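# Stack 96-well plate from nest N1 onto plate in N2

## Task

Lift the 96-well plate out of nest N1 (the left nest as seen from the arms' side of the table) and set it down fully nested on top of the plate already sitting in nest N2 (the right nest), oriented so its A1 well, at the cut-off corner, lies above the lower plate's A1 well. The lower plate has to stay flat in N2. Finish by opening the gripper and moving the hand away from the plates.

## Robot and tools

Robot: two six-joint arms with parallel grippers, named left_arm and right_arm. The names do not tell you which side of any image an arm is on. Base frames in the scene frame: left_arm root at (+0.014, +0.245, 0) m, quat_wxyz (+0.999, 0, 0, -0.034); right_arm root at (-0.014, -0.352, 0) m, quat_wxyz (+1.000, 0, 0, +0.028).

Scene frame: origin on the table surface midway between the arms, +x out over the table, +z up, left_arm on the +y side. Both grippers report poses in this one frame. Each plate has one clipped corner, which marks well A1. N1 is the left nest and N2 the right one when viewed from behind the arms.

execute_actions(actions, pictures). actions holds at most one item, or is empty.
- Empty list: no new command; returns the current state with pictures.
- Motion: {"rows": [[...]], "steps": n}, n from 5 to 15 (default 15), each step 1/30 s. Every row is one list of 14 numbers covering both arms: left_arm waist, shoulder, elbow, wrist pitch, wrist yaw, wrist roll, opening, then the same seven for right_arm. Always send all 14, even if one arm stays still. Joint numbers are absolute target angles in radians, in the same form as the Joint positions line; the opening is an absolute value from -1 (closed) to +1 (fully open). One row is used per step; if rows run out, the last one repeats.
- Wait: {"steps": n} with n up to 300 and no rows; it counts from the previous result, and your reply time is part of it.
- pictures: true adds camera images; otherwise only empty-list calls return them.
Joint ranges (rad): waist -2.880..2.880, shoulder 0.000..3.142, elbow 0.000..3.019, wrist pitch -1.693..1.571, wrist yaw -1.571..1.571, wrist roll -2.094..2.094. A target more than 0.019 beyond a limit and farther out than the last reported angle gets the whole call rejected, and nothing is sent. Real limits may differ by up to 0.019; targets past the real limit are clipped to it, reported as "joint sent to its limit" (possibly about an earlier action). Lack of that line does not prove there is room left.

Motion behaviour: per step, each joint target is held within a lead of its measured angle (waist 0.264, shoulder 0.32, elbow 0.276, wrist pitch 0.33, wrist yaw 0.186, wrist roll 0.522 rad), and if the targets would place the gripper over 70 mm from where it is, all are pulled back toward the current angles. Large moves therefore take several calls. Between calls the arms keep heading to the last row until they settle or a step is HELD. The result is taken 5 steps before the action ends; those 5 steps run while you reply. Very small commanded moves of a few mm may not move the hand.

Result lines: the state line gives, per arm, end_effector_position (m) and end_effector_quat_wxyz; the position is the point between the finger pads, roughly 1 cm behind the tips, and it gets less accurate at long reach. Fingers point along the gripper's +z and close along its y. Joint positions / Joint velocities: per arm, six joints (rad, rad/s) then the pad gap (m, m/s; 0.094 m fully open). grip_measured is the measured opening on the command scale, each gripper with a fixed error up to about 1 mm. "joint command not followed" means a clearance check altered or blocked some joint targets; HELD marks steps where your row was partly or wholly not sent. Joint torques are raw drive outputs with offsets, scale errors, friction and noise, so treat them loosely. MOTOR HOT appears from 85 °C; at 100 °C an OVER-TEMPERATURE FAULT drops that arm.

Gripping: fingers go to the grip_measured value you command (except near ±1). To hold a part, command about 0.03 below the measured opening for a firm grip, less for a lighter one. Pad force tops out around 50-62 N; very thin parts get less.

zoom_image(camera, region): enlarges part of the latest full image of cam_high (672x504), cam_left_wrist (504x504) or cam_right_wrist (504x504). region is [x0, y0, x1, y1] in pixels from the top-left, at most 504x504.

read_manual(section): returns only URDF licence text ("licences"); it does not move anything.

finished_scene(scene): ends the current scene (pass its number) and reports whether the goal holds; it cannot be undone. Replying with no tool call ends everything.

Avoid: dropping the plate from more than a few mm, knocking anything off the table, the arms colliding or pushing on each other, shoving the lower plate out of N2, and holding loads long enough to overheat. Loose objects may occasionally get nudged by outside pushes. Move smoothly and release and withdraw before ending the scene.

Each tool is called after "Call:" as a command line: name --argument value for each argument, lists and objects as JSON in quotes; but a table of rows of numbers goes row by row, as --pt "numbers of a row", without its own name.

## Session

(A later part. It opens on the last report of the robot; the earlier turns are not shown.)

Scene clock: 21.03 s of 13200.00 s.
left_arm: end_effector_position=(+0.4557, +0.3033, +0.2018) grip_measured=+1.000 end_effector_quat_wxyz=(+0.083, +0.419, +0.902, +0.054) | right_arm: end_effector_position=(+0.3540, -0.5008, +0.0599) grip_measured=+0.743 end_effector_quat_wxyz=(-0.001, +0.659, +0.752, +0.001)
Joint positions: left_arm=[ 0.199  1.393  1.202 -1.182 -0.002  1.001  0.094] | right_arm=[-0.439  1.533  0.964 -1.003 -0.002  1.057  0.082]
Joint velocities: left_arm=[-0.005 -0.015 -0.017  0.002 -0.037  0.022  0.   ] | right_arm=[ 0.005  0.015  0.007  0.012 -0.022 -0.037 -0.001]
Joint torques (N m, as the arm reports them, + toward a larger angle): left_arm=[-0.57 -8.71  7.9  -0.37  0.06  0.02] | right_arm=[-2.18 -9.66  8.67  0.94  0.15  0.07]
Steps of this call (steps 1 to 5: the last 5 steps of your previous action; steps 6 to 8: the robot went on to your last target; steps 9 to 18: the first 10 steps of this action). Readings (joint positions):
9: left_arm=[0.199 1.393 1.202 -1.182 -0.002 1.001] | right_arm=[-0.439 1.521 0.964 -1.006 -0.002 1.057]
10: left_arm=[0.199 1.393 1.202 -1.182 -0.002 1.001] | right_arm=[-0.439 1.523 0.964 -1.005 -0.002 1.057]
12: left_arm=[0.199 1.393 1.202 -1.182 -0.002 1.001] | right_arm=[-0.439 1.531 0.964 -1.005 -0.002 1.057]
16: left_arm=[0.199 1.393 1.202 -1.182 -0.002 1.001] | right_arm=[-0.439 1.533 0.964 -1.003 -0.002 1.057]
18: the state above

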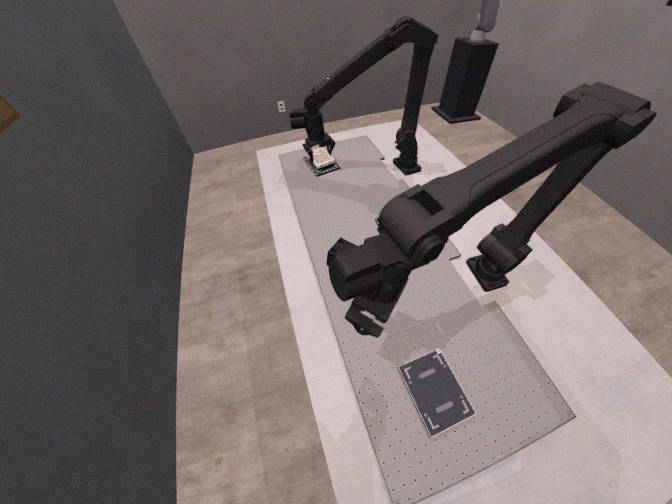

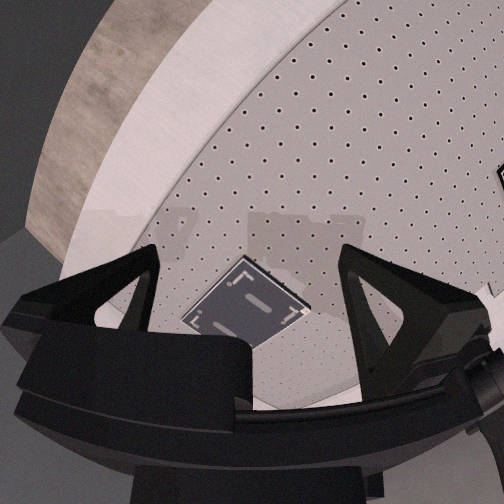

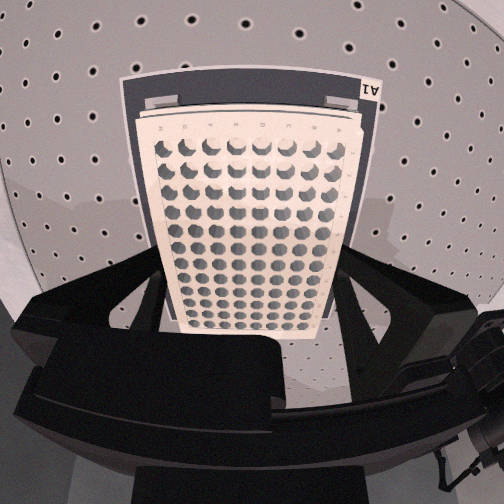

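Call:
execute_actions --actions '[{"steps":10,"rows":[[0.2,1.4,1.2,-1.2,0,1,1,-0.439,1.545,0.965,-1.04,0.004,1.06,0.69]]}]'

Call:
execute_actions --actions '[{"steps":10,"rows":[[0.2,1.4,1.2,-1.2,0,1,1,-0.439,1.545,0.965,-1.055,0.004,1.06,0.69]]}]' --pictures true

Call:
zoom_image --camera "cam_right_wrist" --region '[100,40,400,200]'

Scene clock: 21.43 s of 13200.00 s.
left_arm: end_effector_position=(+0.4557, +0.3033, +0.2018) grip_measured=+1.000 end_effector_quat_wxyz=(+0.083, +0.419, +0.902, +0.054) | right_arm: end_effector_position=(+0.3517, -0.4999, +0.0599) grip_measured=+0.743 end_effector_quat_wxyz=(-0.005, +0.659, +0.752, -0.001)
Joint positions: left_arm=[ 0.199  1.393  1.202 -1.182 -0.002  1.001  0.094] | right_arm=[-0.439  1.533  0.964 -1.013 -0.001  1.057  0.082]
Joint velocities: left_arm=[-0.015 -0.005  0.007 -0.002  0.125 -0.022  0.   ] | right_arm=[-0.005 -0.005 -0.002 -0.002 -0.022  0.007  0.001]
Joint torques (N m, as the arm reports them, + toward a larger angle): left_arm=[-0.58 -8.75  7.92 -0.38  0.06  0.03] | right_arm=[ -2.42 -10.29   8.16  -0.72   0.34   0.05]
Steps of this call (steps 1 to 5: the last 5 steps of your previous action; steps 6 to 7: the robot went on to your last target; steps 8 to 12: the first 5 steps of this action). Readings (joint positions):
8: left_arm=[0.199 1.393 1.202 -1.182 -0.002 1.001] | right_arm=[-0.439 1.533 0.964 -1.008 -0.001 1.057]
9: left_arm=[0.199 1.393 1.202 -1.182 -0.002 1.001] | right_arm=[-0.439 1.533 0.964 -1.011 -0.001 1.057]
11: left_arm=[0.199 1.393 1.202 -1.182 -0.002 1.001] | right_arm=[-0.439 1.533 0.964 -1.013 -0.001 1.057]
12: the state above

Scene clock: 21.77 s of 13200.00 s.
left_arm: end_effector_position=(+0.4557, +0.3033, +0.2018) grip_measured=+1.000 end_effector_quat_wxyz=(+0.083, +0.419, +0.902, +0.054) | right_arm: end_effector_position=(+0.3504, -0.4994, +0.0599) grip_measured=+0.743 end_effector_quat_wxyz=(-0.008, +0.659, +0.752, -0.002)
Joint positions: left_arm=[ 0.199  1.393  1.202 -1.182 -0.002  1.001  0.094] | right_arm=[-0.439  1.533  0.964 -1.019 -0.001  1.057  0.082]
Joint velocities: left_arm=[ 0.005 -0.015 -0.002 -0.007 -0.007 -0.037  0.   ] | right_arm=[-0.015 -0.005  0.017 -0.002 -0.007 -0.081  0.001]
Joint torques (N m, as the arm reports them, + toward a larger angle): left_arm=[-0.57 -8.78  7.91 -0.39  0.06  0.02] | right_arm=[ -2.33 -10.74   8.1   -1.09   0.32   0.05]
Steps of this call (steps 1 to 5: the last 5 steps of your previous action; steps 6 to 10: the first 5 steps of this action). Readings (joint positions):
6: left_arm=[0.199 1.393 1.202 -1.182 -0.002 1.001] | right_arm=[-0.439 1.533 0.964 -1.016 -0.001 1.057]
7: left_arm=[0.199 1.393 1.202 -1.182 -0.002 1.001] | right_arm=[-0.439 1.533 0.964 -1.018 -0.001 1.057]
9: left_arm=[0.199 1.393 1.202 -1.182 -0.002 1.001] | right_arm=[-0.439 1.533 0.964 -1.019 -0.001 1.057]
10: the state above

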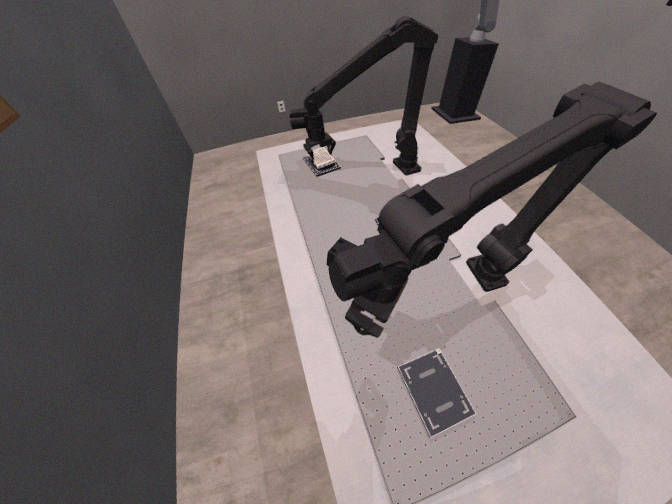

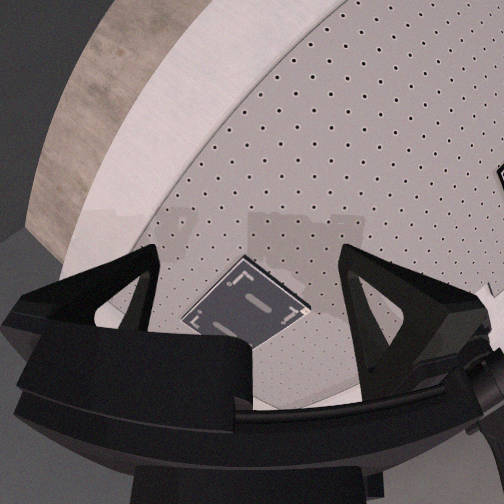

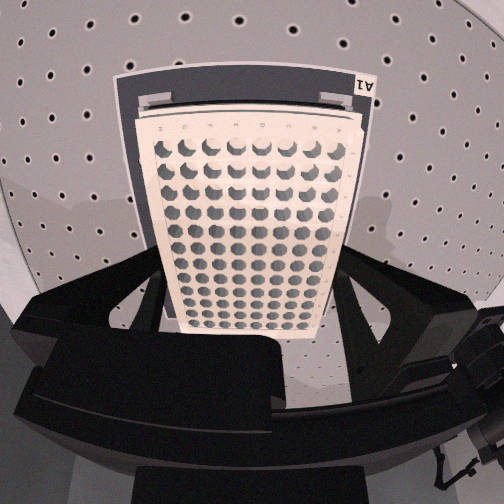

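Region (100, 40, 400, 200) of cam_right_wrist's 504x504 image, scaled by 1.680, with more detail than that image has; it fills the top 269 rows of this view, and the rest is white.

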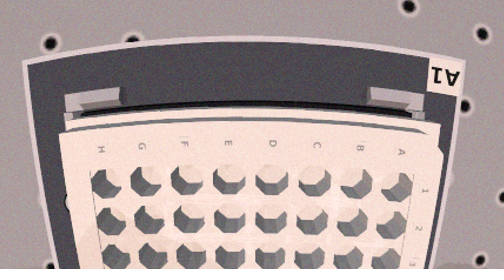

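Call:
execute_actions --actions '[{"steps":12,"rows":[[0.2,1.4,1.2,-1.2,0,1,1,-0.435,1.535,0.972,-0.975,-0.008,1.06,0.69]]}]'

Call:
execute_actions --actions '[{"steps":12,"rows":[[0.2,1.4,1.2,-1.2,0,1,1,-0.435,1.57,0.972,-0.97,-0.008,1.06,0.69]]}]' --pictures true

Call:
zoom_image --camera "cam_right_wrist" --region '[100,40,400,200]'

Scene clock: 22.27 s of 13200.00 s.
left_arm: end_effector_position=(+0.4557, +0.3033, +0.2018) grip_measured=+1.000 end_effector_quat_wxyz=(+0.083, +0.419, +0.902, +0.054) | right_arm: end_effector_position=(+0.3565, -0.5010, +0.0602) grip_measured=+0.743 end_effector_quat_wxyz=(+0.003, +0.659, +0.752, +0.004)
Joint positions: left_arm=[ 0.199  1.393  1.202 -1.182 -0.002  1.001  0.094] | right_arm=[-0.439  1.533  0.965 -0.994 -0.006  1.057  0.082]
Joint velocities: left_arm=[ 0.005 -0.015 -0.002 -0.002  0.007 -0.007  0.   ] | right_arm=[-0.015  0.005  0.002  0.002 -0.066  0.007 -0.001]
Joint torques (N m, as the arm reports them, + toward a larger angle): left_arm=[-0.59 -8.75  7.91 -0.37  0.06  0.03] | right_arm=[ -1.6  -11.61   8.73   1.22   0.     0.05]
Steps of this call (steps 1 to 5: the last 5 steps of your previous action; steps 6 to 8: the robot went on to your last target; steps 9 to 15: the first 7 steps of this action). Readings (joint positions):
9: left_arm=[0.199 1.393 1.202 -1.182 -0.002 1.001] | right_arm=[-0.439 1.533 0.965 -1.011 -0.003 1.057]
10: left_arm=[0.199 1.393 1.202 -1.182 -0.002 1.001] | right_arm=[-0.439 1.533 0.965 -1.005 -0.005 1.057]
12: left_arm=[0.199 1.393 1.202 -1.182 -0.002 1.001] | right_arm=[-0.439 1.533 0.965 -0.997 -0.006 1.057]
15: the state above

Scene clock: 22.67 s of 13200.00 s.
left_arm: end_effector_position=(+0.4557, +0.3033, +0.2018) grip_measured=+1.000 end_effector_quat_wxyz=(+0.083, +0.419, +0.902, +0.054) | right_arm: end_effector_position=(+0.3567, -0.5010, +0.0597) grip_measured=+0.743 end_effector_quat_wxyz=(+0.003, +0.659, +0.752, +0.004)
Joint positions: left_arm=[ 0.199  1.393  1.202 -1.182 -0.002  1.001  0.094] | right_arm=[-0.439  1.534  0.965 -0.993 -0.006  1.057  0.082]
Joint velocities: left_arm=[-0.005 -0.005 -0.007 -0.012 -0.007 -0.051  0.   ] | right_arm=[-0.015 -0.005 -0.017 -0.007  0.022  0.037 -0.001]
Joint torques (N m, as the arm reports them, + toward a larger angle): left_arm=[-0.58 -8.76  7.91 -0.36  0.06  0.02] | right_arm=[-1.84 -8.05  8.8   1.39  0.01  0.11]
Steps of this call (steps 1 to 5: the last 5 steps of your previous action; steps 6 to 12: the first 7 steps of this action). Readings (joint positions):
6: left_arm=[0.199 1.393 1.202 -1.182 -0.002 1.001] | right_arm=[-0.439 1.533 0.965 -0.993 -0.006 1.057]
7: left_arm=[0.199 1.393 1.202 -1.182 -0.002 1.001] | right_arm=[-0.439 1.534 0.965 -0.993 -0.006 1.057]
9: left_arm=[0.199 1.393 1.202 -1.182 -0.002 1.001] | right_arm=[-0.439 1.534 0.965 -0.993 -0.006 1.057]
12: the state above

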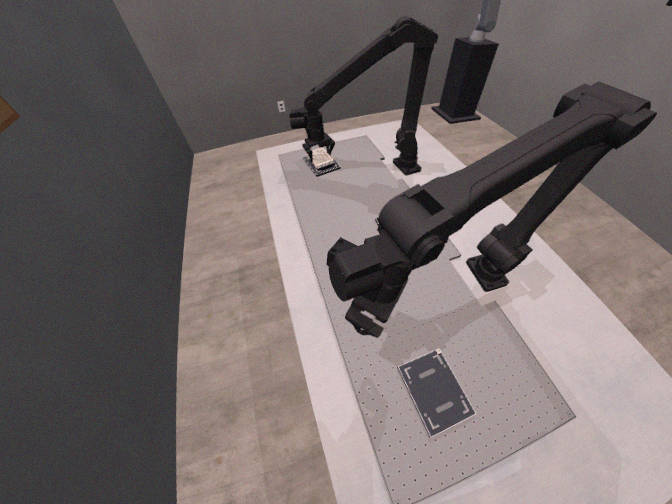

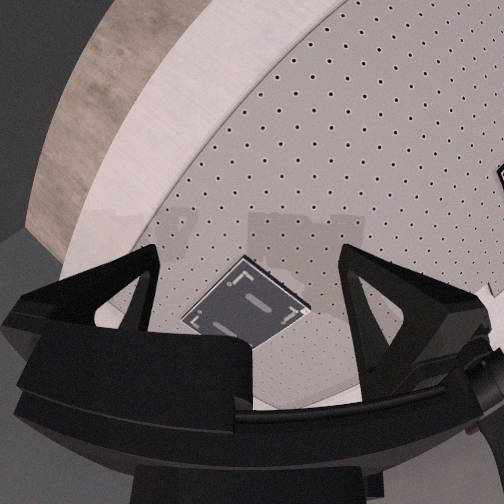

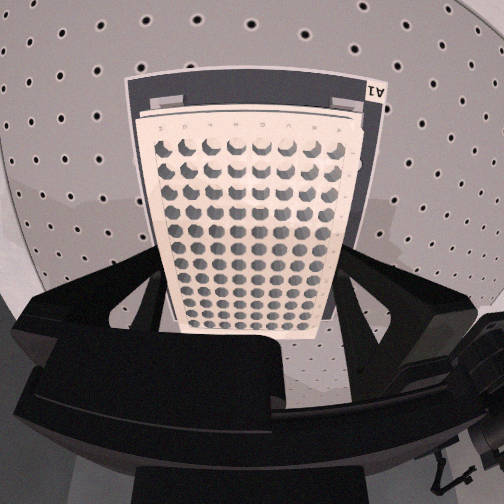

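Region (100, 40, 400, 200) of cam_right_wrist's 504x504 image, scaled by 1.680, with more detail than that image has; it fills the top 269 rows of this view, and the rest is white.

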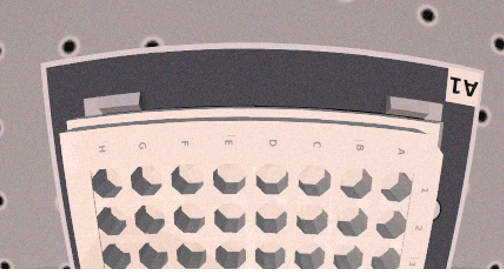

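Call:
execute_actions --actions '[{"rows":[[0.2,1.4,1.2,-1.2,0,1,1,-0.439,1.565,0.965,-1.01,-0.006,1.045,0.69],[0.2,1.4,1.2,-1.2,0,1,1,-0.439,1.565,0.965,-1.015,-0.006,1.045,0.69],[0.2,1.4,1.2,-1.2,0,1,1,-0.439,1.565,0.965,-1.02,-0.006,1.045,0.69],[0.2,1.4,1.2,-1.2,0,1,1,-0.439,1.565,0.965,-1.025,-0.006,1.045,0.69],[0.2,1.4,1.2,-1.2,0,1,1,-0.439,1.565,0.965,-1.03,-0.006,1.045,0.69],[0.2,1.4,1.2,-1.2,0,1,1,-0.439,1.565,0.965,-1.035,-0.006,1.045,0.69]]}]'

Call:
execute_actions --actions '[{"steps":10,"rows":[[0.2,1.4,1.2,-1.2,0,1,1,-0.439,1.565,0.965,-1.043,-0.006,1.045,0.69]]}]'

Scene clock: 23.20 s of 13200.00 s.
left_arm: end_effector_position=(+0.4557, +0.3033, +0.2018) grip_measured=+1.000 end_effector_quat_wxyz=(+0.083, +0.419, +0.902, +0.054) | right_arm: end_effector_position=(+0.3532, -0.4996, +0.0596) grip_measured=+0.743 end_effector_quat_wxyz=(-0.004, +0.659, +0.752, +0.002)
Joint positions: left_arm=[ 0.199  1.393  1.202 -1.182 -0.002  1.001  0.094] | right_arm=[-0.439  1.534  0.965 -1.008 -0.006  1.057  0.082]
Joint velocities: left_arm=[ 0.005 -0.005  0.002  0.007  0.022 -0.022  0.   ] | right_arm=[-0.005 -0.005 -0.007 -0.007  0.007 -0.051 -0.   ]
Joint torques (N m, as the arm reports them, + toward a larger angle): left_arm=[-0.56 -8.8   7.91 -0.38  0.06  0.03] | right_arm=[-2.05 -9.31  7.86 -0.62  0.09 -0.1 ]
Steps of this call (steps 1 to 5: the last 5 steps of your previous action; step 6: the robot went on to your last target; steps 7 to 16: the first 10 steps of this action). Readings (joint positions):
7: left_arm=[0.199 1.393 1.202 -1.182 -0.002 1.001] | right_arm=[-0.439 1.534 0.965 -0.996 -0.006 1.057]
8: left_arm=[0.199 1.393 1.202 -1.182 -0.002 1.001] | right_arm=[-0.439 1.534 0.965 -0.997 -0.006 1.057]
10: left_arm=[0.199 1.393 1.202 -1.182 -0.002 1.001] | right_arm=[-0.439 1.534 0.965 -1.001 -0.006 1.057]
14: left_arm=[0.199 1.393 1.202 -1.182 -0.002 1.001] | right_arm=[-0.439 1.534 0.965 -1.008 -0.006 1.057]
16: the state above

Scene clock: 23.53 s of 13200.00 s.
left_arm: end_effector_position=(+0.4557, +0.3033, +0.2018) grip_measured=+1.000 end_effector_quat_wxyz=(+0.083, +0.419, +0.902, +0.054) | right_arm: end_effector_position=(+0.3521, -0.4992, +0.0596) grip_measured=+0.743 end_effector_quat_wxyz=(-0.007, +0.659, +0.752, +0.001)
Joint positions: left_arm=[ 0.199  1.393  1.202 -1.182 -0.002  1.001  0.094] | right_arm=[-0.439  1.534  0.965 -1.013 -0.006  1.057  0.082]
Joint velocities: left_arm=[-0.005 -0.005 -0.022 -0.007  0.037 -0.051  0.   ] | right_arm=[-0.005 -0.015 -0.007  0.002 -0.007  0.007  0.   ]
Joint torques (N m, as the arm reports them, + toward a larger angle): left_arm=[-0.58 -8.72  7.92 -0.37  0.06  0.03] | right_arm=[-2.11 -8.56  8.12 -0.68  0.09 -0.06]
Steps of this call (steps 1 to 5: the last 5 steps of your previous action; steps 6 to 10: the first 5 steps of this action). Readings (joint positions):
6: left_arm=[0.199 1.393 1.202 -1.182 -0.002 1.001] | right_arm=[-0.439 1.534 0.965 -1.009 -0.006 1.057]
7: left_arm=[0.199 1.393 1.202 -1.182 -0.002 1.001] | right_arm=[-0.439 1.534 0.965 -1.011 -0.006 1.057]
9: left_arm=[0.199 1.393 1.202 -1.182 -0.002 1.001] | right_arm=[-0.439 1.534 0.965 -1.013 -0.006 1.057]
10: the state above

Call:
execute_actions --actions '[{"steps":12,"rows":[[0.2,1.4,1.2,-1.2,0,1,1,-0.439,1.53,0.972,-0.99,-0.006,1.057,0.69]]}]'

Call:
execute_actions --actions '[{"steps":12,"rows":[[0.2,1.4,1.2,-1.2,0,1,1,-0.439,1.53,0.972,-1.006,-0.006,1.057,1]]}]' --pictures true

Call:
zoom_image --camera "cam_right_wrist" --region '[100,40,400,340]'

Call:
zoom_image --camera "cam_high" --region '[295,135,350,185]'

Scene clock: 23.93 s of 13200.00 s.
left_arm: end_effector_position=(+0.4557, +0.3033, +0.2018) grip_measured=+1.000 end_effector_quat_wxyz=(+0.083, +0.419, +0.902, +0.054) | right_arm: end_effector_position=(+0.3539, -0.4999, +0.0602) grip_measured=+0.743 end_effector_quat_wxyz=(-0.002, +0.659, +0.752, +0.003)
Joint positions: left_arm=[ 0.199  1.393  1.202 -1.182 -0.002  1.001  0.094] | right_arm=[-0.439  1.533  0.965 -1.005 -0.006  1.057  0.082]
Joint velocities: left_arm=[-0.005  0.005 -0.002 -0.002  0.022  0.022  0.   ] | right_arm=[ 0.005 -0.005  0.002 -0.002 -0.007  0.022  0.001]
Joint torques (N m, as the arm reports them, + toward a larger angle): left_arm=[-0.56 -8.79  7.91 -0.36  0.06  0.03] | right_arm=[ -2.44 -12.     8.59   1.     0.11   0.02]
Steps of this call (steps 1 to 5: the last 5 steps of your previous action; steps 6 to 12: the first 7 steps of this action). Readings (joint positions):
6: left_arm=[0.199 1.393 1.202 -1.182 -0.002 1.001] | right_arm=[-0.439 1.533 0.965 -1.009 -0.006 1.057]
7: left_arm=[0.199 1.393 1.202 -1.182 -0.002 1.001] | right_arm=[-0.439 1.533 0.965 -1.009 -0.006 1.057]
9: left_arm=[0.199 1.393 1.202 -1.182 -0.002 1.001] | right_arm=[-0.439 1.533 0.965 -1.006 -0.006 1.057]
12: the state above

Scene clock: 24.33 s of 13200.00 s.
left_arm: end_effector_position=(+0.4557, +0.3033, +0.2018) grip_measured=+1.000 end_effector_quat_wxyz=(+0.083, +0.419, +0.902, +0.054) | right_arm: end_effector_position=(+0.3540, -0.4998, +0.0602) grip_measured=+1.000 end_effector_quat_wxyz=(-0.002, +0.659, +0.752, +0.003)
Joint positions: left_arm=[ 0.199  1.393  1.202 -1.182 -0.002  1.001  0.094] | right_arm=[-0.439  1.533  0.965 -1.005 -0.007  1.057  0.094]
Joint velocities: left_arm=[ 0.015 -0.005 -0.007 -0.007 -0.037 -0.007  0.   ] | right_arm=[-0.015 -0.005 -0.012  0.012  0.022 -0.022  0.   ]
Joint torques (N m, as the arm reports them, + toward a larger angle): left_arm=[-0.54 -8.74  7.92 -0.37  0.06  0.02] | right_arm=[ -2.26 -11.82   8.72   0.46   0.14   0.  ]
Steps of this call (steps 1 to 5: the last 5 steps of your previous action; steps 6 to 12: the first 7 steps of this action). Readings (joint positions):
6: left_arm=[0.199 1.393 1.202 -1.182 -0.002 1.001] | right_arm=[-0.439 1.533 0.965 -1.005 -0.007 1.057]
7: left_arm=[0.199 1.393 1.202 -1.182 -0.002 1.001] | right_arm=[-0.439 1.533 0.965 -1.005 -0.007 1.057]
9: left_arm=[0.199 1.393 1.202 -1.182 -0.002 1.001] | right_arm=[-0.439 1.533 0.965 -1.005 -0.007 1.057]
12: the state above

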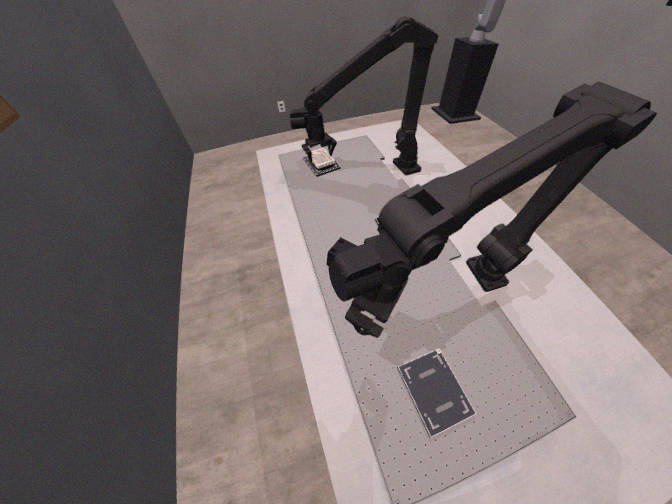

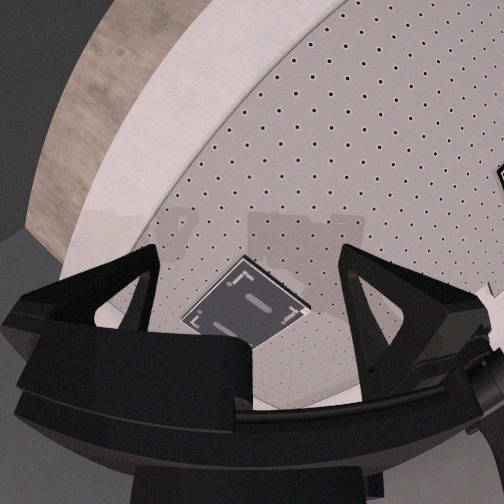

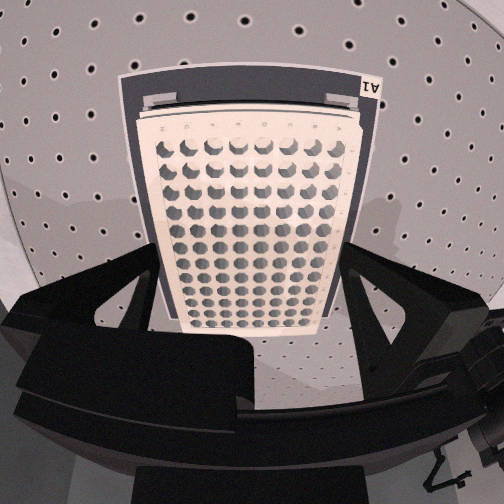

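Region (100, 40, 400, 340) of cam_right_wrist's 504x504 image, scaled by 1.680, with more detail than that image has.

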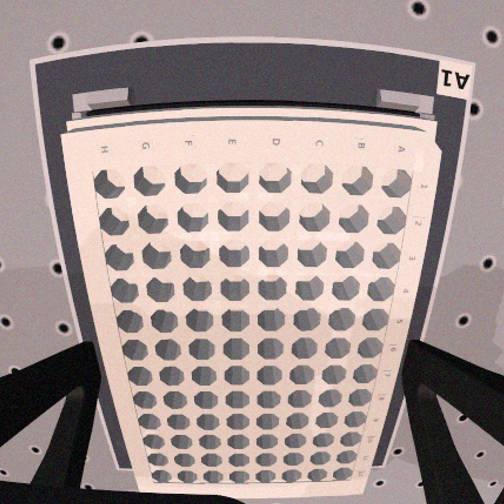

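Region (295, 135, 350, 185) of cam_high's 672x504 image, scaled by 9.164, with more detail than that image has; it fills the top 458 rows of this view, and the rest is white.

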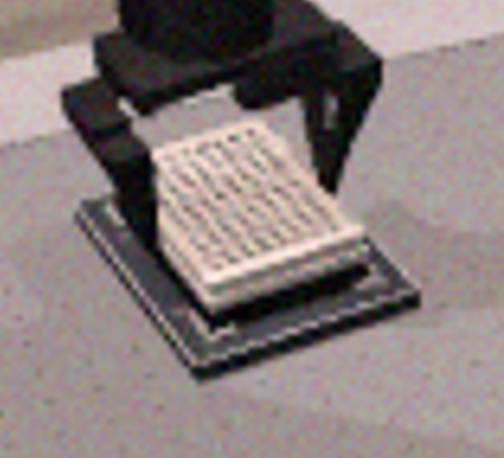

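Call:
execute_actions --actions '[{"rows":[[0.2,1.4,1.2,-1.2,0,1,1,-0.439,1.53,0.972,-1.0,-0.006,1.057,0.8],[0.2,1.4,1.2,-1.2,0,1,1,-0.439,1.53,0.972,-1.0,-0.006,1.057,0.8],[0.2,1.4,1.2,-1.2,0,1,1,-0.439,1.53,0.972,-0.99,-0.006,1.057,0.8],[0.2,1.4,1.2,-1.2,0,1,1,-0.439,1.53,0.972,-0.986,-0.008,1.057,0.8],[0.2,1.4,1.2,-1.2,0,1,1,-0.439,1.53,0.972,-0.982,-0.01,1.057,0.8],[0.2,1.4,1.2,-1.2,0,1,1,-0.439,1.53,0.972,-0.978,-0.012,1.057,0.8]]}]'

Call:
execute_actions --actions '[{"steps":12,"rows":[[0.2,1.4,1.2,-1.2,0,1,1,-0.439,1.53,0.972,-1.013,-0.004,1.057,1]]}]' --pictures true

Call:
zoom_image --camera "cam_right_wrist" --region '[100,40,400,340]'

Scene clock: 24.93 s of 13200.00 s.
left_arm: end_effector_position=(+0.4557, +0.3033, +0.2018) grip_measured=+1.000 end_effector_quat_wxyz=(+0.083, +0.419, +0.902, +0.054) | right_arm: end_effector_position=(+0.3547, -0.5001, +0.0602) grip_measured=+0.805 end_effector_quat_wxyz=(-0.001, +0.659, +0.752, +0.003)
Joint positions: left_arm=[ 0.199  1.393  1.202 -1.182 -0.002  1.001  0.094] | right_arm=[-0.439  1.533  0.965 -1.002 -0.007  1.057  0.085]
Joint velocities: left_arm=[ 0.005  0.005 -0.007 -0.002  0.037 -0.037  0.   ] | right_arm=[-0.005 -0.005  0.002 -0.002  0.037 -0.051 -0.001]
Joint torques (N m, as the arm reports them, + toward a larger angle): left_arm=[-0.57 -8.81  7.9  -0.36  0.06  0.02] | right_arm=[ -2.57 -12.26   8.77   1.47  -0.15   0.03]
Steps of this call (steps 1 to 5: the last 5 steps of your previous action; steps 6 to 8: the robot went on to your last target; steps 9 to 18: the first 10 steps of this action). Readings (joint positions):
9: left_arm=[0.199 1.393 1.202 -1.182 -0.002 1.001] | right_arm=[-0.439 1.533 0.965 -1.005 -0.007 1.057]
10: left_arm=[0.199 1.393 1.202 -1.182 -0.002 1.001] | right_arm=[-0.439 1.533 0.965 -1.005 -0.007 1.057]
12: left_arm=[0.199 1.393 1.202 -1.182 -0.002 1.001] | right_arm=[-0.439 1.533 0.965 -1.003 -0.007 1.057]
16: left_arm=[0.199 1.393 1.202 -1.182 -0.002 1.001] | right_arm=[-0.439 1.533 0.965 -1.002 -0.007 1.057]
18: the state above

Scene clock: 25.33 s of 13200.00 s.
left_arm: end_effector_position=(+0.4557, +0.3033, +0.2018) grip_measured=+1.000 end_effector_quat_wxyz=(+0.083, +0.419, +0.902, +0.054) | right_arm: end_effector_position=(+0.3542, -0.5000, +0.0602) grip_measured=+1.000 end_effector_quat_wxyz=(-0.002, +0.659, +0.752, +0.003)
Joint positions: left_arm=[ 0.199  1.393  1.202 -1.182 -0.002  1.001  0.094] | right_arm=[-0.439  1.533  0.965 -1.004 -0.007  1.057  0.094]
Joint velocities: left_arm=[ 0.005 -0.015  0.007 -0.017 -0.022 -0.022  0.   ] | right_arm=[-0.005  0.005 -0.012  0.002 -0.022  0.007  0.   ]
Joint torques (N m, as the arm reports them, + toward a larger angle): left_arm=[-0.54 -8.74  7.9  -0.36  0.06  0.03] | right_arm=[ -2.73 -11.95   8.66   0.18   0.2    0.03]
Steps of this call (steps 1 to 5: the last 5 steps of your previous action; steps 6 to 12: the first 7 steps of this action). Readings (joint positions):
6: left_arm=[0.199 1.393 1.202 -1.182 -0.002 1.001] | right_arm=[-0.439 1.533 0.965 -1.004 -0.007 1.057]
7: left_arm=[0.199 1.393 1.202 -1.182 -0.002 1.001] | right_arm=[-0.439 1.533 0.965 -1.004 -0.007 1.057]
9: left_arm=[0.199 1.393 1.202 -1.182 -0.002 1.001] | right_arm=[-0.439 1.533 0.965 -1.004 -0.007 1.057]
12: the state above

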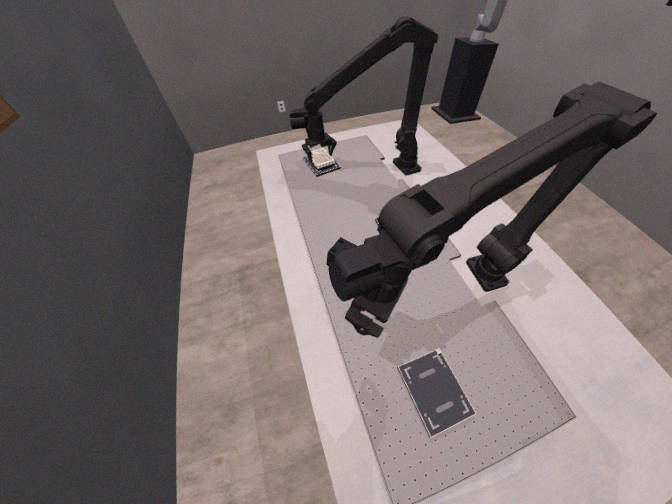

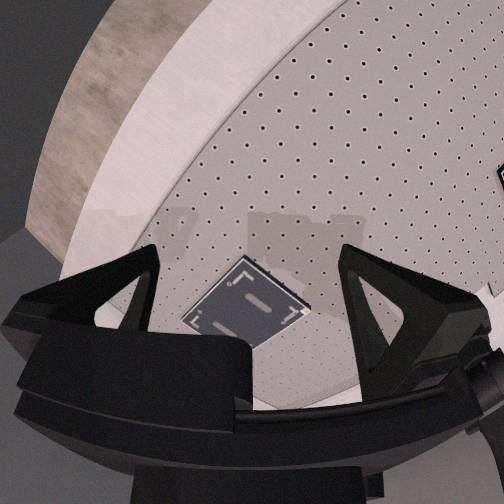

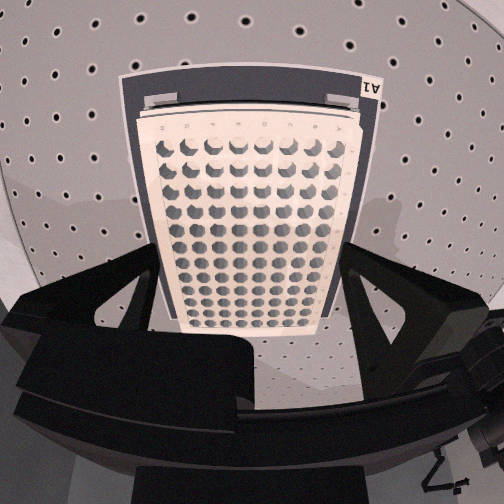

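Region (100, 40, 400, 340) of cam_right_wrist's 504x504 image, scaled by 1.680, with more detail than that image has.

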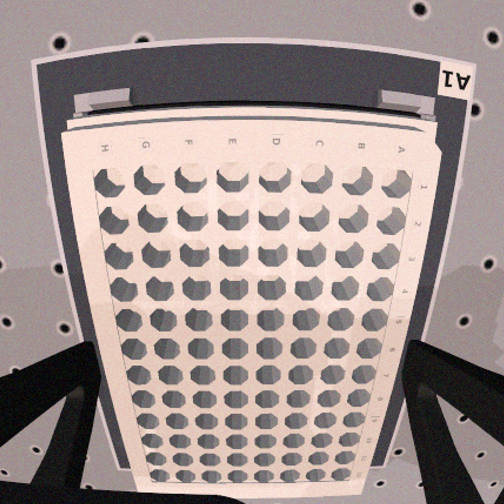

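Call:
execute_actions --actions '[{"rows":[[0.2,1.4,1.2,-1.2,0,1,1,-0.439,1.53,0.972,-1.02,-0.004,1.057,0.84],[0.2,1.4,1.2,-1.2,0,1,1,-0.439,1.53,0.972,-1.025,-0.004,1.057,0.84],[0.2,1.4,1.2,-1.2,0,1,1,-0.439,1.53,0.972,-1.03,-0.004,1.057,0.84],[0.2,1.4,1.2,-1.2,0,1,1,-0.439,1.53,0.972,-1.035,-0.002,1.057,0.84],[0.2,1.4,1.2,-1.2,0,1,1,-0.439,1.53,0.972,-1.042,0,1.057,0.84]]}]'

Call:
execute_actions --actions '[{"steps":12,"rows":[[0.2,1.4,1.2,-1.2,0,1,1,-0.439,1.53,0.972,-0.995,-0.008,1.057,1]]}]' --pictures true

Call:
zoom_image --camera "cam_right_wrist" --region '[100,40,400,340]'

Scene clock: 25.93 s of 13200.00 s.
left_arm: end_effector_position=(+0.4557, +0.3033, +0.2018) grip_measured=+1.000 end_effector_quat_wxyz=(+0.083, +0.419, +0.902, +0.054) | right_arm: end_effector_position=(+0.3505, -0.4987, +0.0602) grip_measured=+0.842 end_effector_quat_wxyz=(-0.009, +0.659, +0.752, -0.000)
Joint positions: left_arm=[ 0.199  1.393  1.202 -1.182 -0.002  1.001  0.094] | right_arm=[-0.439  1.533  0.965 -1.02  -0.006  1.057  0.087]
Joint velocities: left_arm=[-0.005 -0.005  0.002  0.012 -0.007  0.037  0.   ] | right_arm=[ 0.005 -0.015 -0.002  0.012 -0.022 -0.051 -0.001]
Joint torques (N m, as the arm reports them, + toward a larger angle): left_arm=[-0.57 -8.72  7.91 -0.36  0.06  0.03] | right_arm=[ -2.58 -12.21   8.69  -0.4    0.33   0.02]
Steps of this call (steps 1 to 5: the last 5 steps of your previous action; steps 6 to 8: the robot went on to your last target; steps 9 to 18: the first 10 steps of this action). Readings (joint positions):
9: left_arm=[0.199 1.393 1.202 -1.182 -0.002 1.001] | right_arm=[-0.439 1.533 0.965 -1.006 -0.007 1.057]
10: left_arm=[0.199 1.393 1.202 -1.182 -0.002 1.001] | right_arm=[-0.439 1.533 0.965 -1.009 -0.007 1.057]
12: left_arm=[0.199 1.393 1.202 -1.182 -0.002 1.001] | right_arm=[-0.439 1.533 0.965 -1.016 -0.007 1.057]
16: left_arm=[0.199 1.393 1.202 -1.182 -0.002 1.001] | right_arm=[-0.439 1.533 0.965 -1.020 -0.006 1.057]
18: the state above

Scene clock: 26.33 s of 13200.00 s.
left_arm: end_effector_position=(+0.4557, +0.3033, +0.2018) grip_measured=+1.000 end_effector_quat_wxyz=(+0.083, +0.419, +0.902, +0.054) | right_arm: end_effector_position=(+0.3538, -0.5000, +0.0602) grip_measured=+1.000 end_effector_quat_wxyz=(-0.002, +0.659, +0.752, +0.002)
Joint positions: left_arm=[ 0.199  1.393  1.202 -1.182 -0.002  1.001  0.094] | right_arm=[-0.439  1.533  0.965 -1.006 -0.006  1.057  0.094]
Joint velocities: left_arm=[-0.015  0.015  0.012 -0.002 -0.007  0.007  0.   ] | right_arm=[-0.015 -0.015 -0.012 -0.002 -0.051 -0.022  0.   ]
Joint torques (N m, as the arm reports them, + toward a larger angle): left_arm=[-0.54 -8.75  7.89 -0.37  0.06  0.02] | right_arm=[ -2.16 -12.18   8.8    1.07  -0.06   0.01]
Steps of this call (steps 1 to 5: the last 5 steps of your previous action; steps 6 to 12: the first 7 steps of this action). Readings (joint positions):
6: left_arm=[0.199 1.393 1.202 -1.182 -0.002 1.001] | right_arm=[-0.439 1.533 0.965 -1.016 -0.006 1.057]
7: left_arm=[0.199 1.393 1.202 -1.182 -0.002 1.001] | right_arm=[-0.439 1.533 0.965 -1.013 -0.006 1.057]
9: left_arm=[0.199 1.393 1.202 -1.182 -0.002 1.001] | right_arm=[-0.439 1.533 0.965 -1.008 -0.006 1.057]
12: the state above

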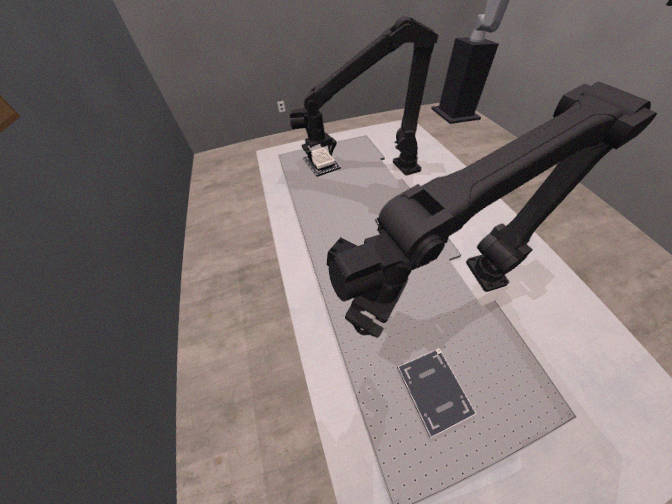

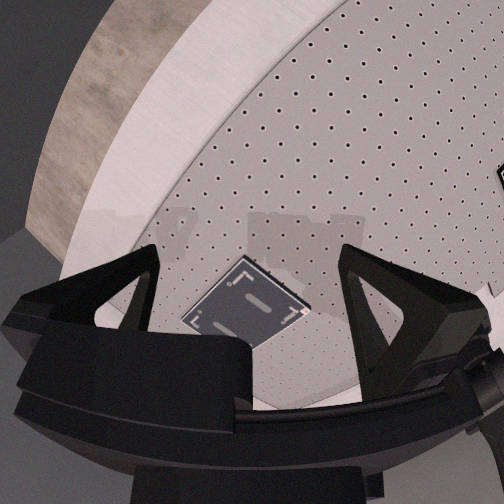

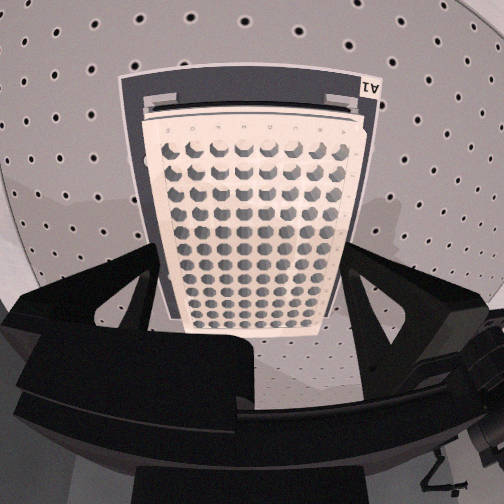

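Region (100, 40, 400, 340) of cam_right_wrist's 504x504 image, scaled by 1.680, with more detail than that image has.

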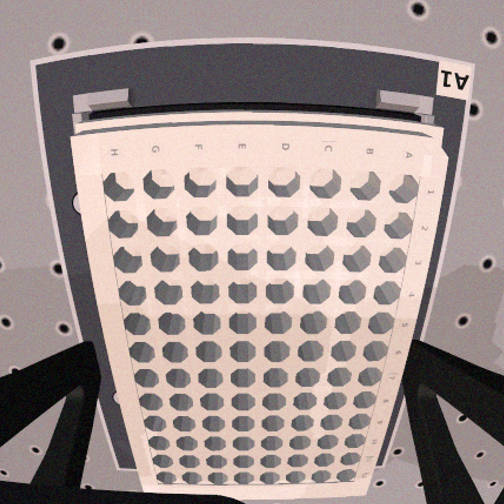

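Call:
execute_actions --actions '[{"rows":[[0.2,1.4,1.2,-1.2,0,1,1,-0.439,1.45,0.99,-1.02,-0.008,1.057,1],[0.2,1.4,1.2,-1.2,0,1,1,-0.439,1.45,0.99,-1.02,-0.008,1.057,1],[0.2,1.4,1.2,-1.2,0,1,1,-0.439,1.4,0.99,-1.06,-0.008,1.057,1],[0.2,1.4,1.2,-1.2,0,1,1,-0.439,1.3,0.99,-1.15,-0.008,1.057,1]]}]'

Call:
execute_actions --actions '[{"rows":[[0.2,1.4,1.2,-1.2,0,1,1,-0.439,0.75,0.5,-0.7,0,0,1]]}]'

Call:
execute_actions --actions '[{"steps":40}]' --pictures true

Call:
zoom_image --camera "cam_high" --region '[280,120,370,195]'

Scene clock: 27.30 s of 13200.00 s.
left_arm: end_effector_position=(+0.4557, +0.3033, +0.2018) grip_measured=+1.000 end_effector_quat_wxyz=(+0.083, +0.419, +0.902, +0.054) | right_arm: end_effector_position=(+0.3297, -0.4903, +0.1473) grip_measured=+1.000 end_effector_quat_wxyz=(+0.051, +0.658, +0.751, +0.021)
Joint positions: left_arm=[ 0.199  1.393  1.202 -1.182 -0.002  1.001  0.094] | right_arm=[-0.439  1.288  0.965 -1.137 -0.006  1.057  0.094]
Joint velocities: left_arm=[-0.005 -0.005  0.007  0.002 -0.007 -0.051  0.   ] | right_arm=[-0.005 -0.552  0.007 -0.1   -0.066 -0.066  0.   ]
Joint torques (N m, as the arm reports them, + toward a larger angle): left_arm=[-0.57 -8.8   7.9  -0.37  0.05  0.02] | right_arm=[-2.02 -4.68 11.6   0.38 -0.02  0.01]
Steps of this call (steps 1 to 5: the last 5 steps of your previous action; steps 6 to 15: the robot went on to your last target; steps 16 to 19: nothing new was sent; steps 20 to 29: the first 10 steps of this action). Readings (joint positions):
20: left_arm=[0.199 1.393 1.202 -1.182 -0.002 1.001] | right_arm=[-0.439 1.529 0.965 -1.006 -0.006 1.057]
21: left_arm=[0.199 1.393 1.202 -1.182 -0.002 1.001] | right_arm=[-0.439 1.522 0.965 -1.009 -0.006 1.057]
23: left_arm=[0.199 1.393 1.202 -1.182 -0.002 1.001] | right_arm=[-0.439 1.486 0.965 -1.042 -0.006 1.057]
27: left_arm=[0.199 1.393 1.202 -1.182 -0.002 1.001] | right_arm=[-0.439 1.342 0.965 -1.128 -0.006 1.057]
29: the state above

Scene clock: 27.80 s of 13200.00 s.
left_arm: end_effector_position=(+0.4557, +0.3033, +0.2018) grip_measured=+1.000 end_effector_quat_wxyz=(+0.083, +0.419, +0.902, +0.054) | right_arm: end_effector_position=(+0.2540, -0.4602, +0.1376) grip_measured=+1.000 end_effector_quat_wxyz=(+0.299, +0.273, +0.914, -0.026)
Joint positions: left_arm=[ 0.199  1.393  1.202 -1.182 -0.002  1.001  0.094] | right_arm=[-0.439  0.701  0.47  -0.729 -0.004  0.199  0.094]
Joint velocities: left_arm=[-0.005 -0.005 -0.002 -0.002 -0.007  0.022  0.   ] | right_arm=[-0.015  0.21   0.056  0.349 -0.051 -1.223  0.   ]
Joint torques (N m, as the arm reports them, + toward a larger angle): left_arm=[-0.53 -8.77  7.92 -0.37  0.06  0.02] | right_arm=[-2.45  2.04 12.95  1.62  0.19 -0.04]
Steps of this call (steps 1 to 5: the last 5 steps of your previous action; steps 6 to 15: the first 10 steps of this action). Readings (joint positions):
6: left_arm=[0.199 1.393 1.202 -1.182 -0.002 1.001] | right_arm=[-0.439 1.250 0.921 -1.061 -0.004 0.970]
7: left_arm=[0.199 1.393 1.202 -1.182 -0.002 1.001] | right_arm=[-0.439 1.188 0.835 -0.938 -0.004 0.868]
9: left_arm=[0.199 1.393 1.202 -1.182 -0.002 1.001] | right_arm=[-0.439 1.000 0.636 -0.784 -0.004 0.669]
13: left_arm=[0.199 1.393 1.202 -1.182 -0.002 1.001] | right_arm=[-0.439 0.708 0.465 -0.752 -0.004 0.306]
15: the state above

Scene clock: 29.13 s of 13200.00 s.
left_arm: end_effector_position=(+0.4557, +0.3033, +0.2018) grip_measured=+1.000 end_effector_quat_wxyz=(+0.083, +0.419, +0.902, +0.054) | right_arm: end_effector_position=(+0.2566, -0.4612, +0.1285) grip_measured=+1.000 end_effector_quat_wxyz=(+0.282, +0.187, +0.940, -0.051)
Joint positions: left_arm=[ 0.199  1.393  1.202 -1.182 -0.002  1.001  0.094] | right_arm=[-0.439  0.743  0.47  -0.716 -0.004  0.011  0.094]
Joint velocities: left_arm=[-0.005  0.005 -0.007 -0.007  0.007  0.007  0.   ] | right_arm=[-0.005  0.005  0.002 -0.027 -0.022 -0.022  0.   ]
Joint torques (N m, as the arm reports them, + toward a larger angle): left_arm=[-0.6  -8.8   7.92 -0.36  0.06  0.02] | right_arm=[-2.12 -1.33 13.12  2.2   0.16 -0.08]
Kept back: nothing.
Steps of this call (steps 1 to 5: the last 5 steps of your previous action; steps 6 to 30: the robot went on to your last target; steps 31 to 40: nothing new was sent). Readings (joint positions):
1: left_arm=[0.199 1.393 1.202 -1.182 -0.002 1.001] | right_arm=[-0.439 0.709 0.470 -0.720 -0.004 0.161]
2: left_arm=[0.199 1.393 1.202 -1.182 -0.002 1.001] | right_arm=[-0.439 0.719 0.470 -0.716 -0.004 0.131]
4: left_arm=[0.199 1.393 1.202 -1.182 -0.002 1.001] | right_arm=[-0.439 0.735 0.470 -0.716 -0.004 0.088]
8: left_arm=[0.199 1.393 1.202 -1.182 -0.002 1.001] | right_arm=[-0.439 0.743 0.470 -0.716 -0.004 0.042]
40: the state above
All arms were judged still, so your last target was given up. Only a new action makes them travel on or press farther. Fingers that are still opening or closing keep moving.

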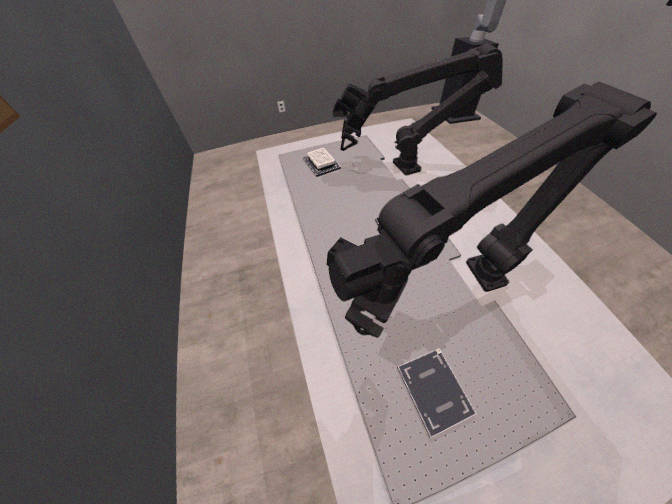

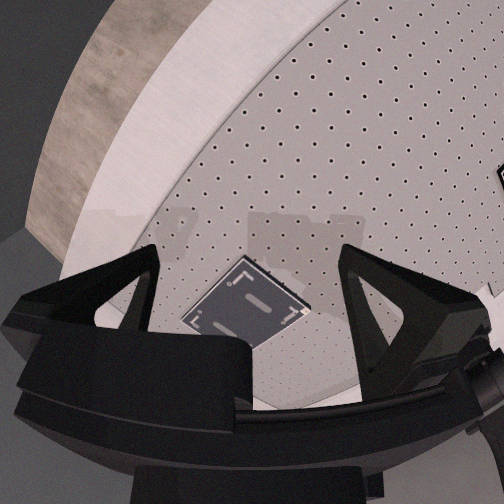

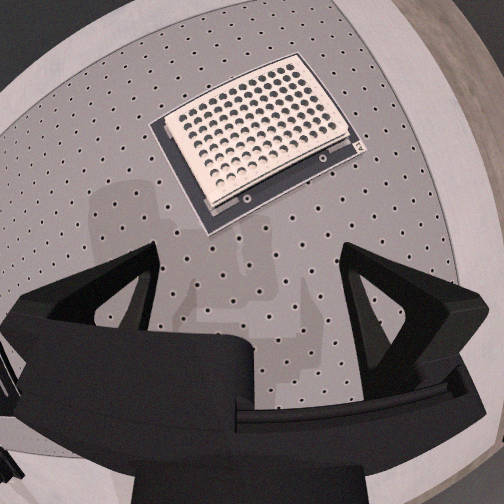

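Region (280, 120, 370, 195) of cam_high's 672x504 image, scaled by 5.600, with more detail than that image has.

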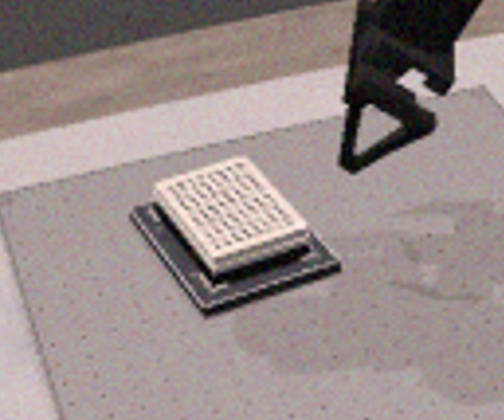

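Call:
execute_actions --actions '[{"rows":[[0.2,1.4,1.2,-1.2,0,1,1,-0.1,0.45,0.2,-0.4,0,-1.7,1]]}]'

Call:
execute_actions --actions '[{"steps":30}]' --pictures true

Scene clock: 29.67 s of 13200.00 s.
left_arm: end_effector_position=(+0.4557, +0.3033, +0.2018) grip_measured=+1.000 end_effector_quat_wxyz=(+0.083, +0.419, +0.902, +0.054) | right_arm: end_effector_position=(+0.2518, -0.3583, +0.0969) grip_measured=+1.000 end_effector_quat_wxyz=(+0.380, -0.406, +0.807, -0.199)
Joint positions: left_arm=[ 0.199  1.393  1.202 -1.182 -0.002  1.001  0.094] | right_arm=[-0.079  0.433  0.172 -0.424 -0.004 -0.952  0.094]
Joint velocities: left_arm=[-0.005 -0.005  0.002 -0.002 -0.022  0.007  0.   ] | right_arm=[-0.239  0.063 -0.002  0.154 -0.037 -2.777  0.   ]
Joint torques (N m, as the arm reports them, + toward a larger angle): left_arm=[-0.55 -8.77  7.9  -0.38  0.06  0.02] | right_arm=[-2.47  3.14 13.25  2.09  0.14  0.04]
Steps of this call (steps 1 to 6: nothing new was sent; steps 7 to 16: the first 10 steps of this action). Readings (joint positions):
7: left_arm=[0.199 1.393 1.202 -1.182 -0.002 1.001] | right_arm=[-0.417 0.719 0.434 -0.645 0.007 -0.062]
8: left_arm=[0.199 1.393 1.202 -1.182 -0.002 1.001] | right_arm=[-0.359 0.661 0.372 -0.548 0.008 -0.152]
10: left_arm=[0.199 1.393 1.202 -1.182 -0.002 1.001] | right_arm=[-0.195 0.514 0.248 -0.461 0.001 -0.350]
14: left_arm=[0.199 1.393 1.202 -1.182 -0.002 1.001] | right_arm=[-0.066 0.427 0.172 -0.438 -0.004 -0.753]
16: the state above

Scene clock: 30.67 s of 13200.00 s.
left_arm: end_effector_position=(+0.4557, +0.3033, +0.2018) grip_measured=+1.000 end_effector_quat_wxyz=(+0.083, +0.419, +0.902, +0.054) | right_arm: end_effector_position=(+0.2524, -0.3628, +0.0971) grip_measured=+1.000 end_effector_quat_wxyz=(-0.280, +0.663, -0.613, +0.326)
Joint positions: left_arm=[ 0.199  1.393  1.202 -1.182 -0.002  1.001  0.094] | right_arm=[-0.096  0.436  0.172 -0.419 -0.003 -1.688  0.094]
Joint velocities: left_arm=[-0.005 -0.005 -0.007 -0.007 -0.037  0.066  0.   ] | right_arm=[-0.015 -0.015  0.002 -0.012 -0.007  0.007  0.   ]
Joint torques (N m, as the arm reports them, + toward a larger angle): left_arm=[-0.54 -8.82  7.91 -0.37  0.06  0.03] | right_arm=[-3.01  3.35 13.28  2.38  0.08  0.01]
Kept back: nothing.
Steps of this call (steps 1 to 5: the last 5 steps of your previous action; steps 6 to 30: the robot went on to your last target). Readings (joint positions):
1: left_arm=[0.199 1.393 1.202 -1.182 -0.002 1.001] | right_arm=[-0.086 0.434 0.172 -0.421 -0.004 -1.052]
2: left_arm=[0.199 1.393 1.202 -1.182 -0.002 1.001] | right_arm=[-0.092 0.436 0.172 -0.420 -0.004 -1.151]
4: left_arm=[0.199 1.393 1.202 -1.182 -0.002 1.001] | right_arm=[-0.096 0.436 0.172 -0.419 -0.003 -1.338]
8: left_arm=[0.199 1.393 1.202 -1.182 -0.002 1.001] | right_arm=[-0.096 0.436 0.172 -0.419 -0.003 -1.546]
30: the state above

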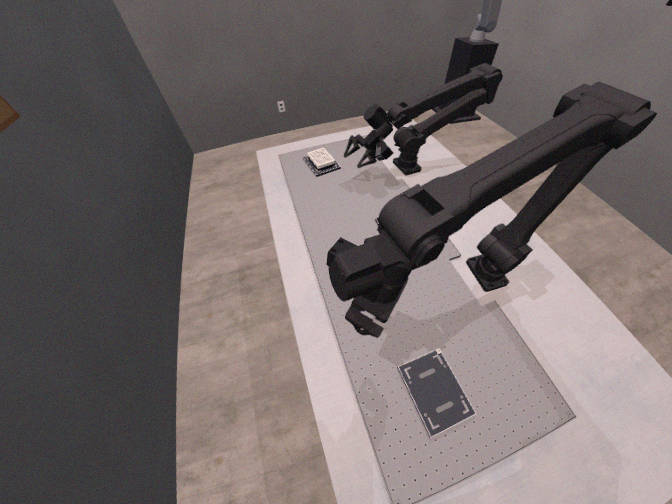

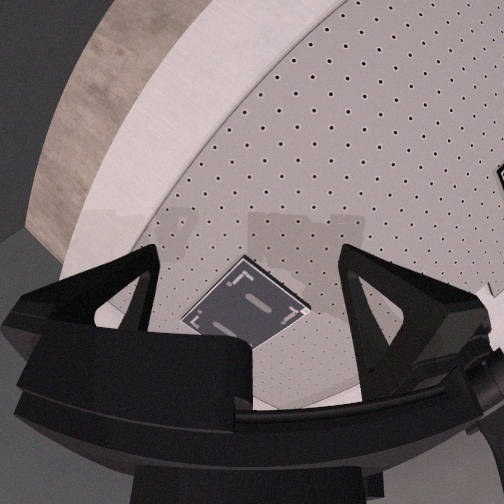

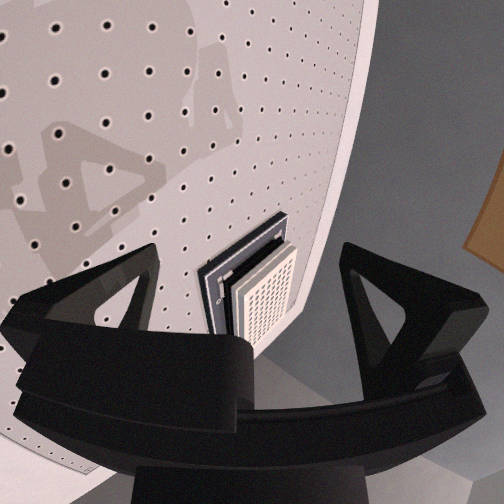

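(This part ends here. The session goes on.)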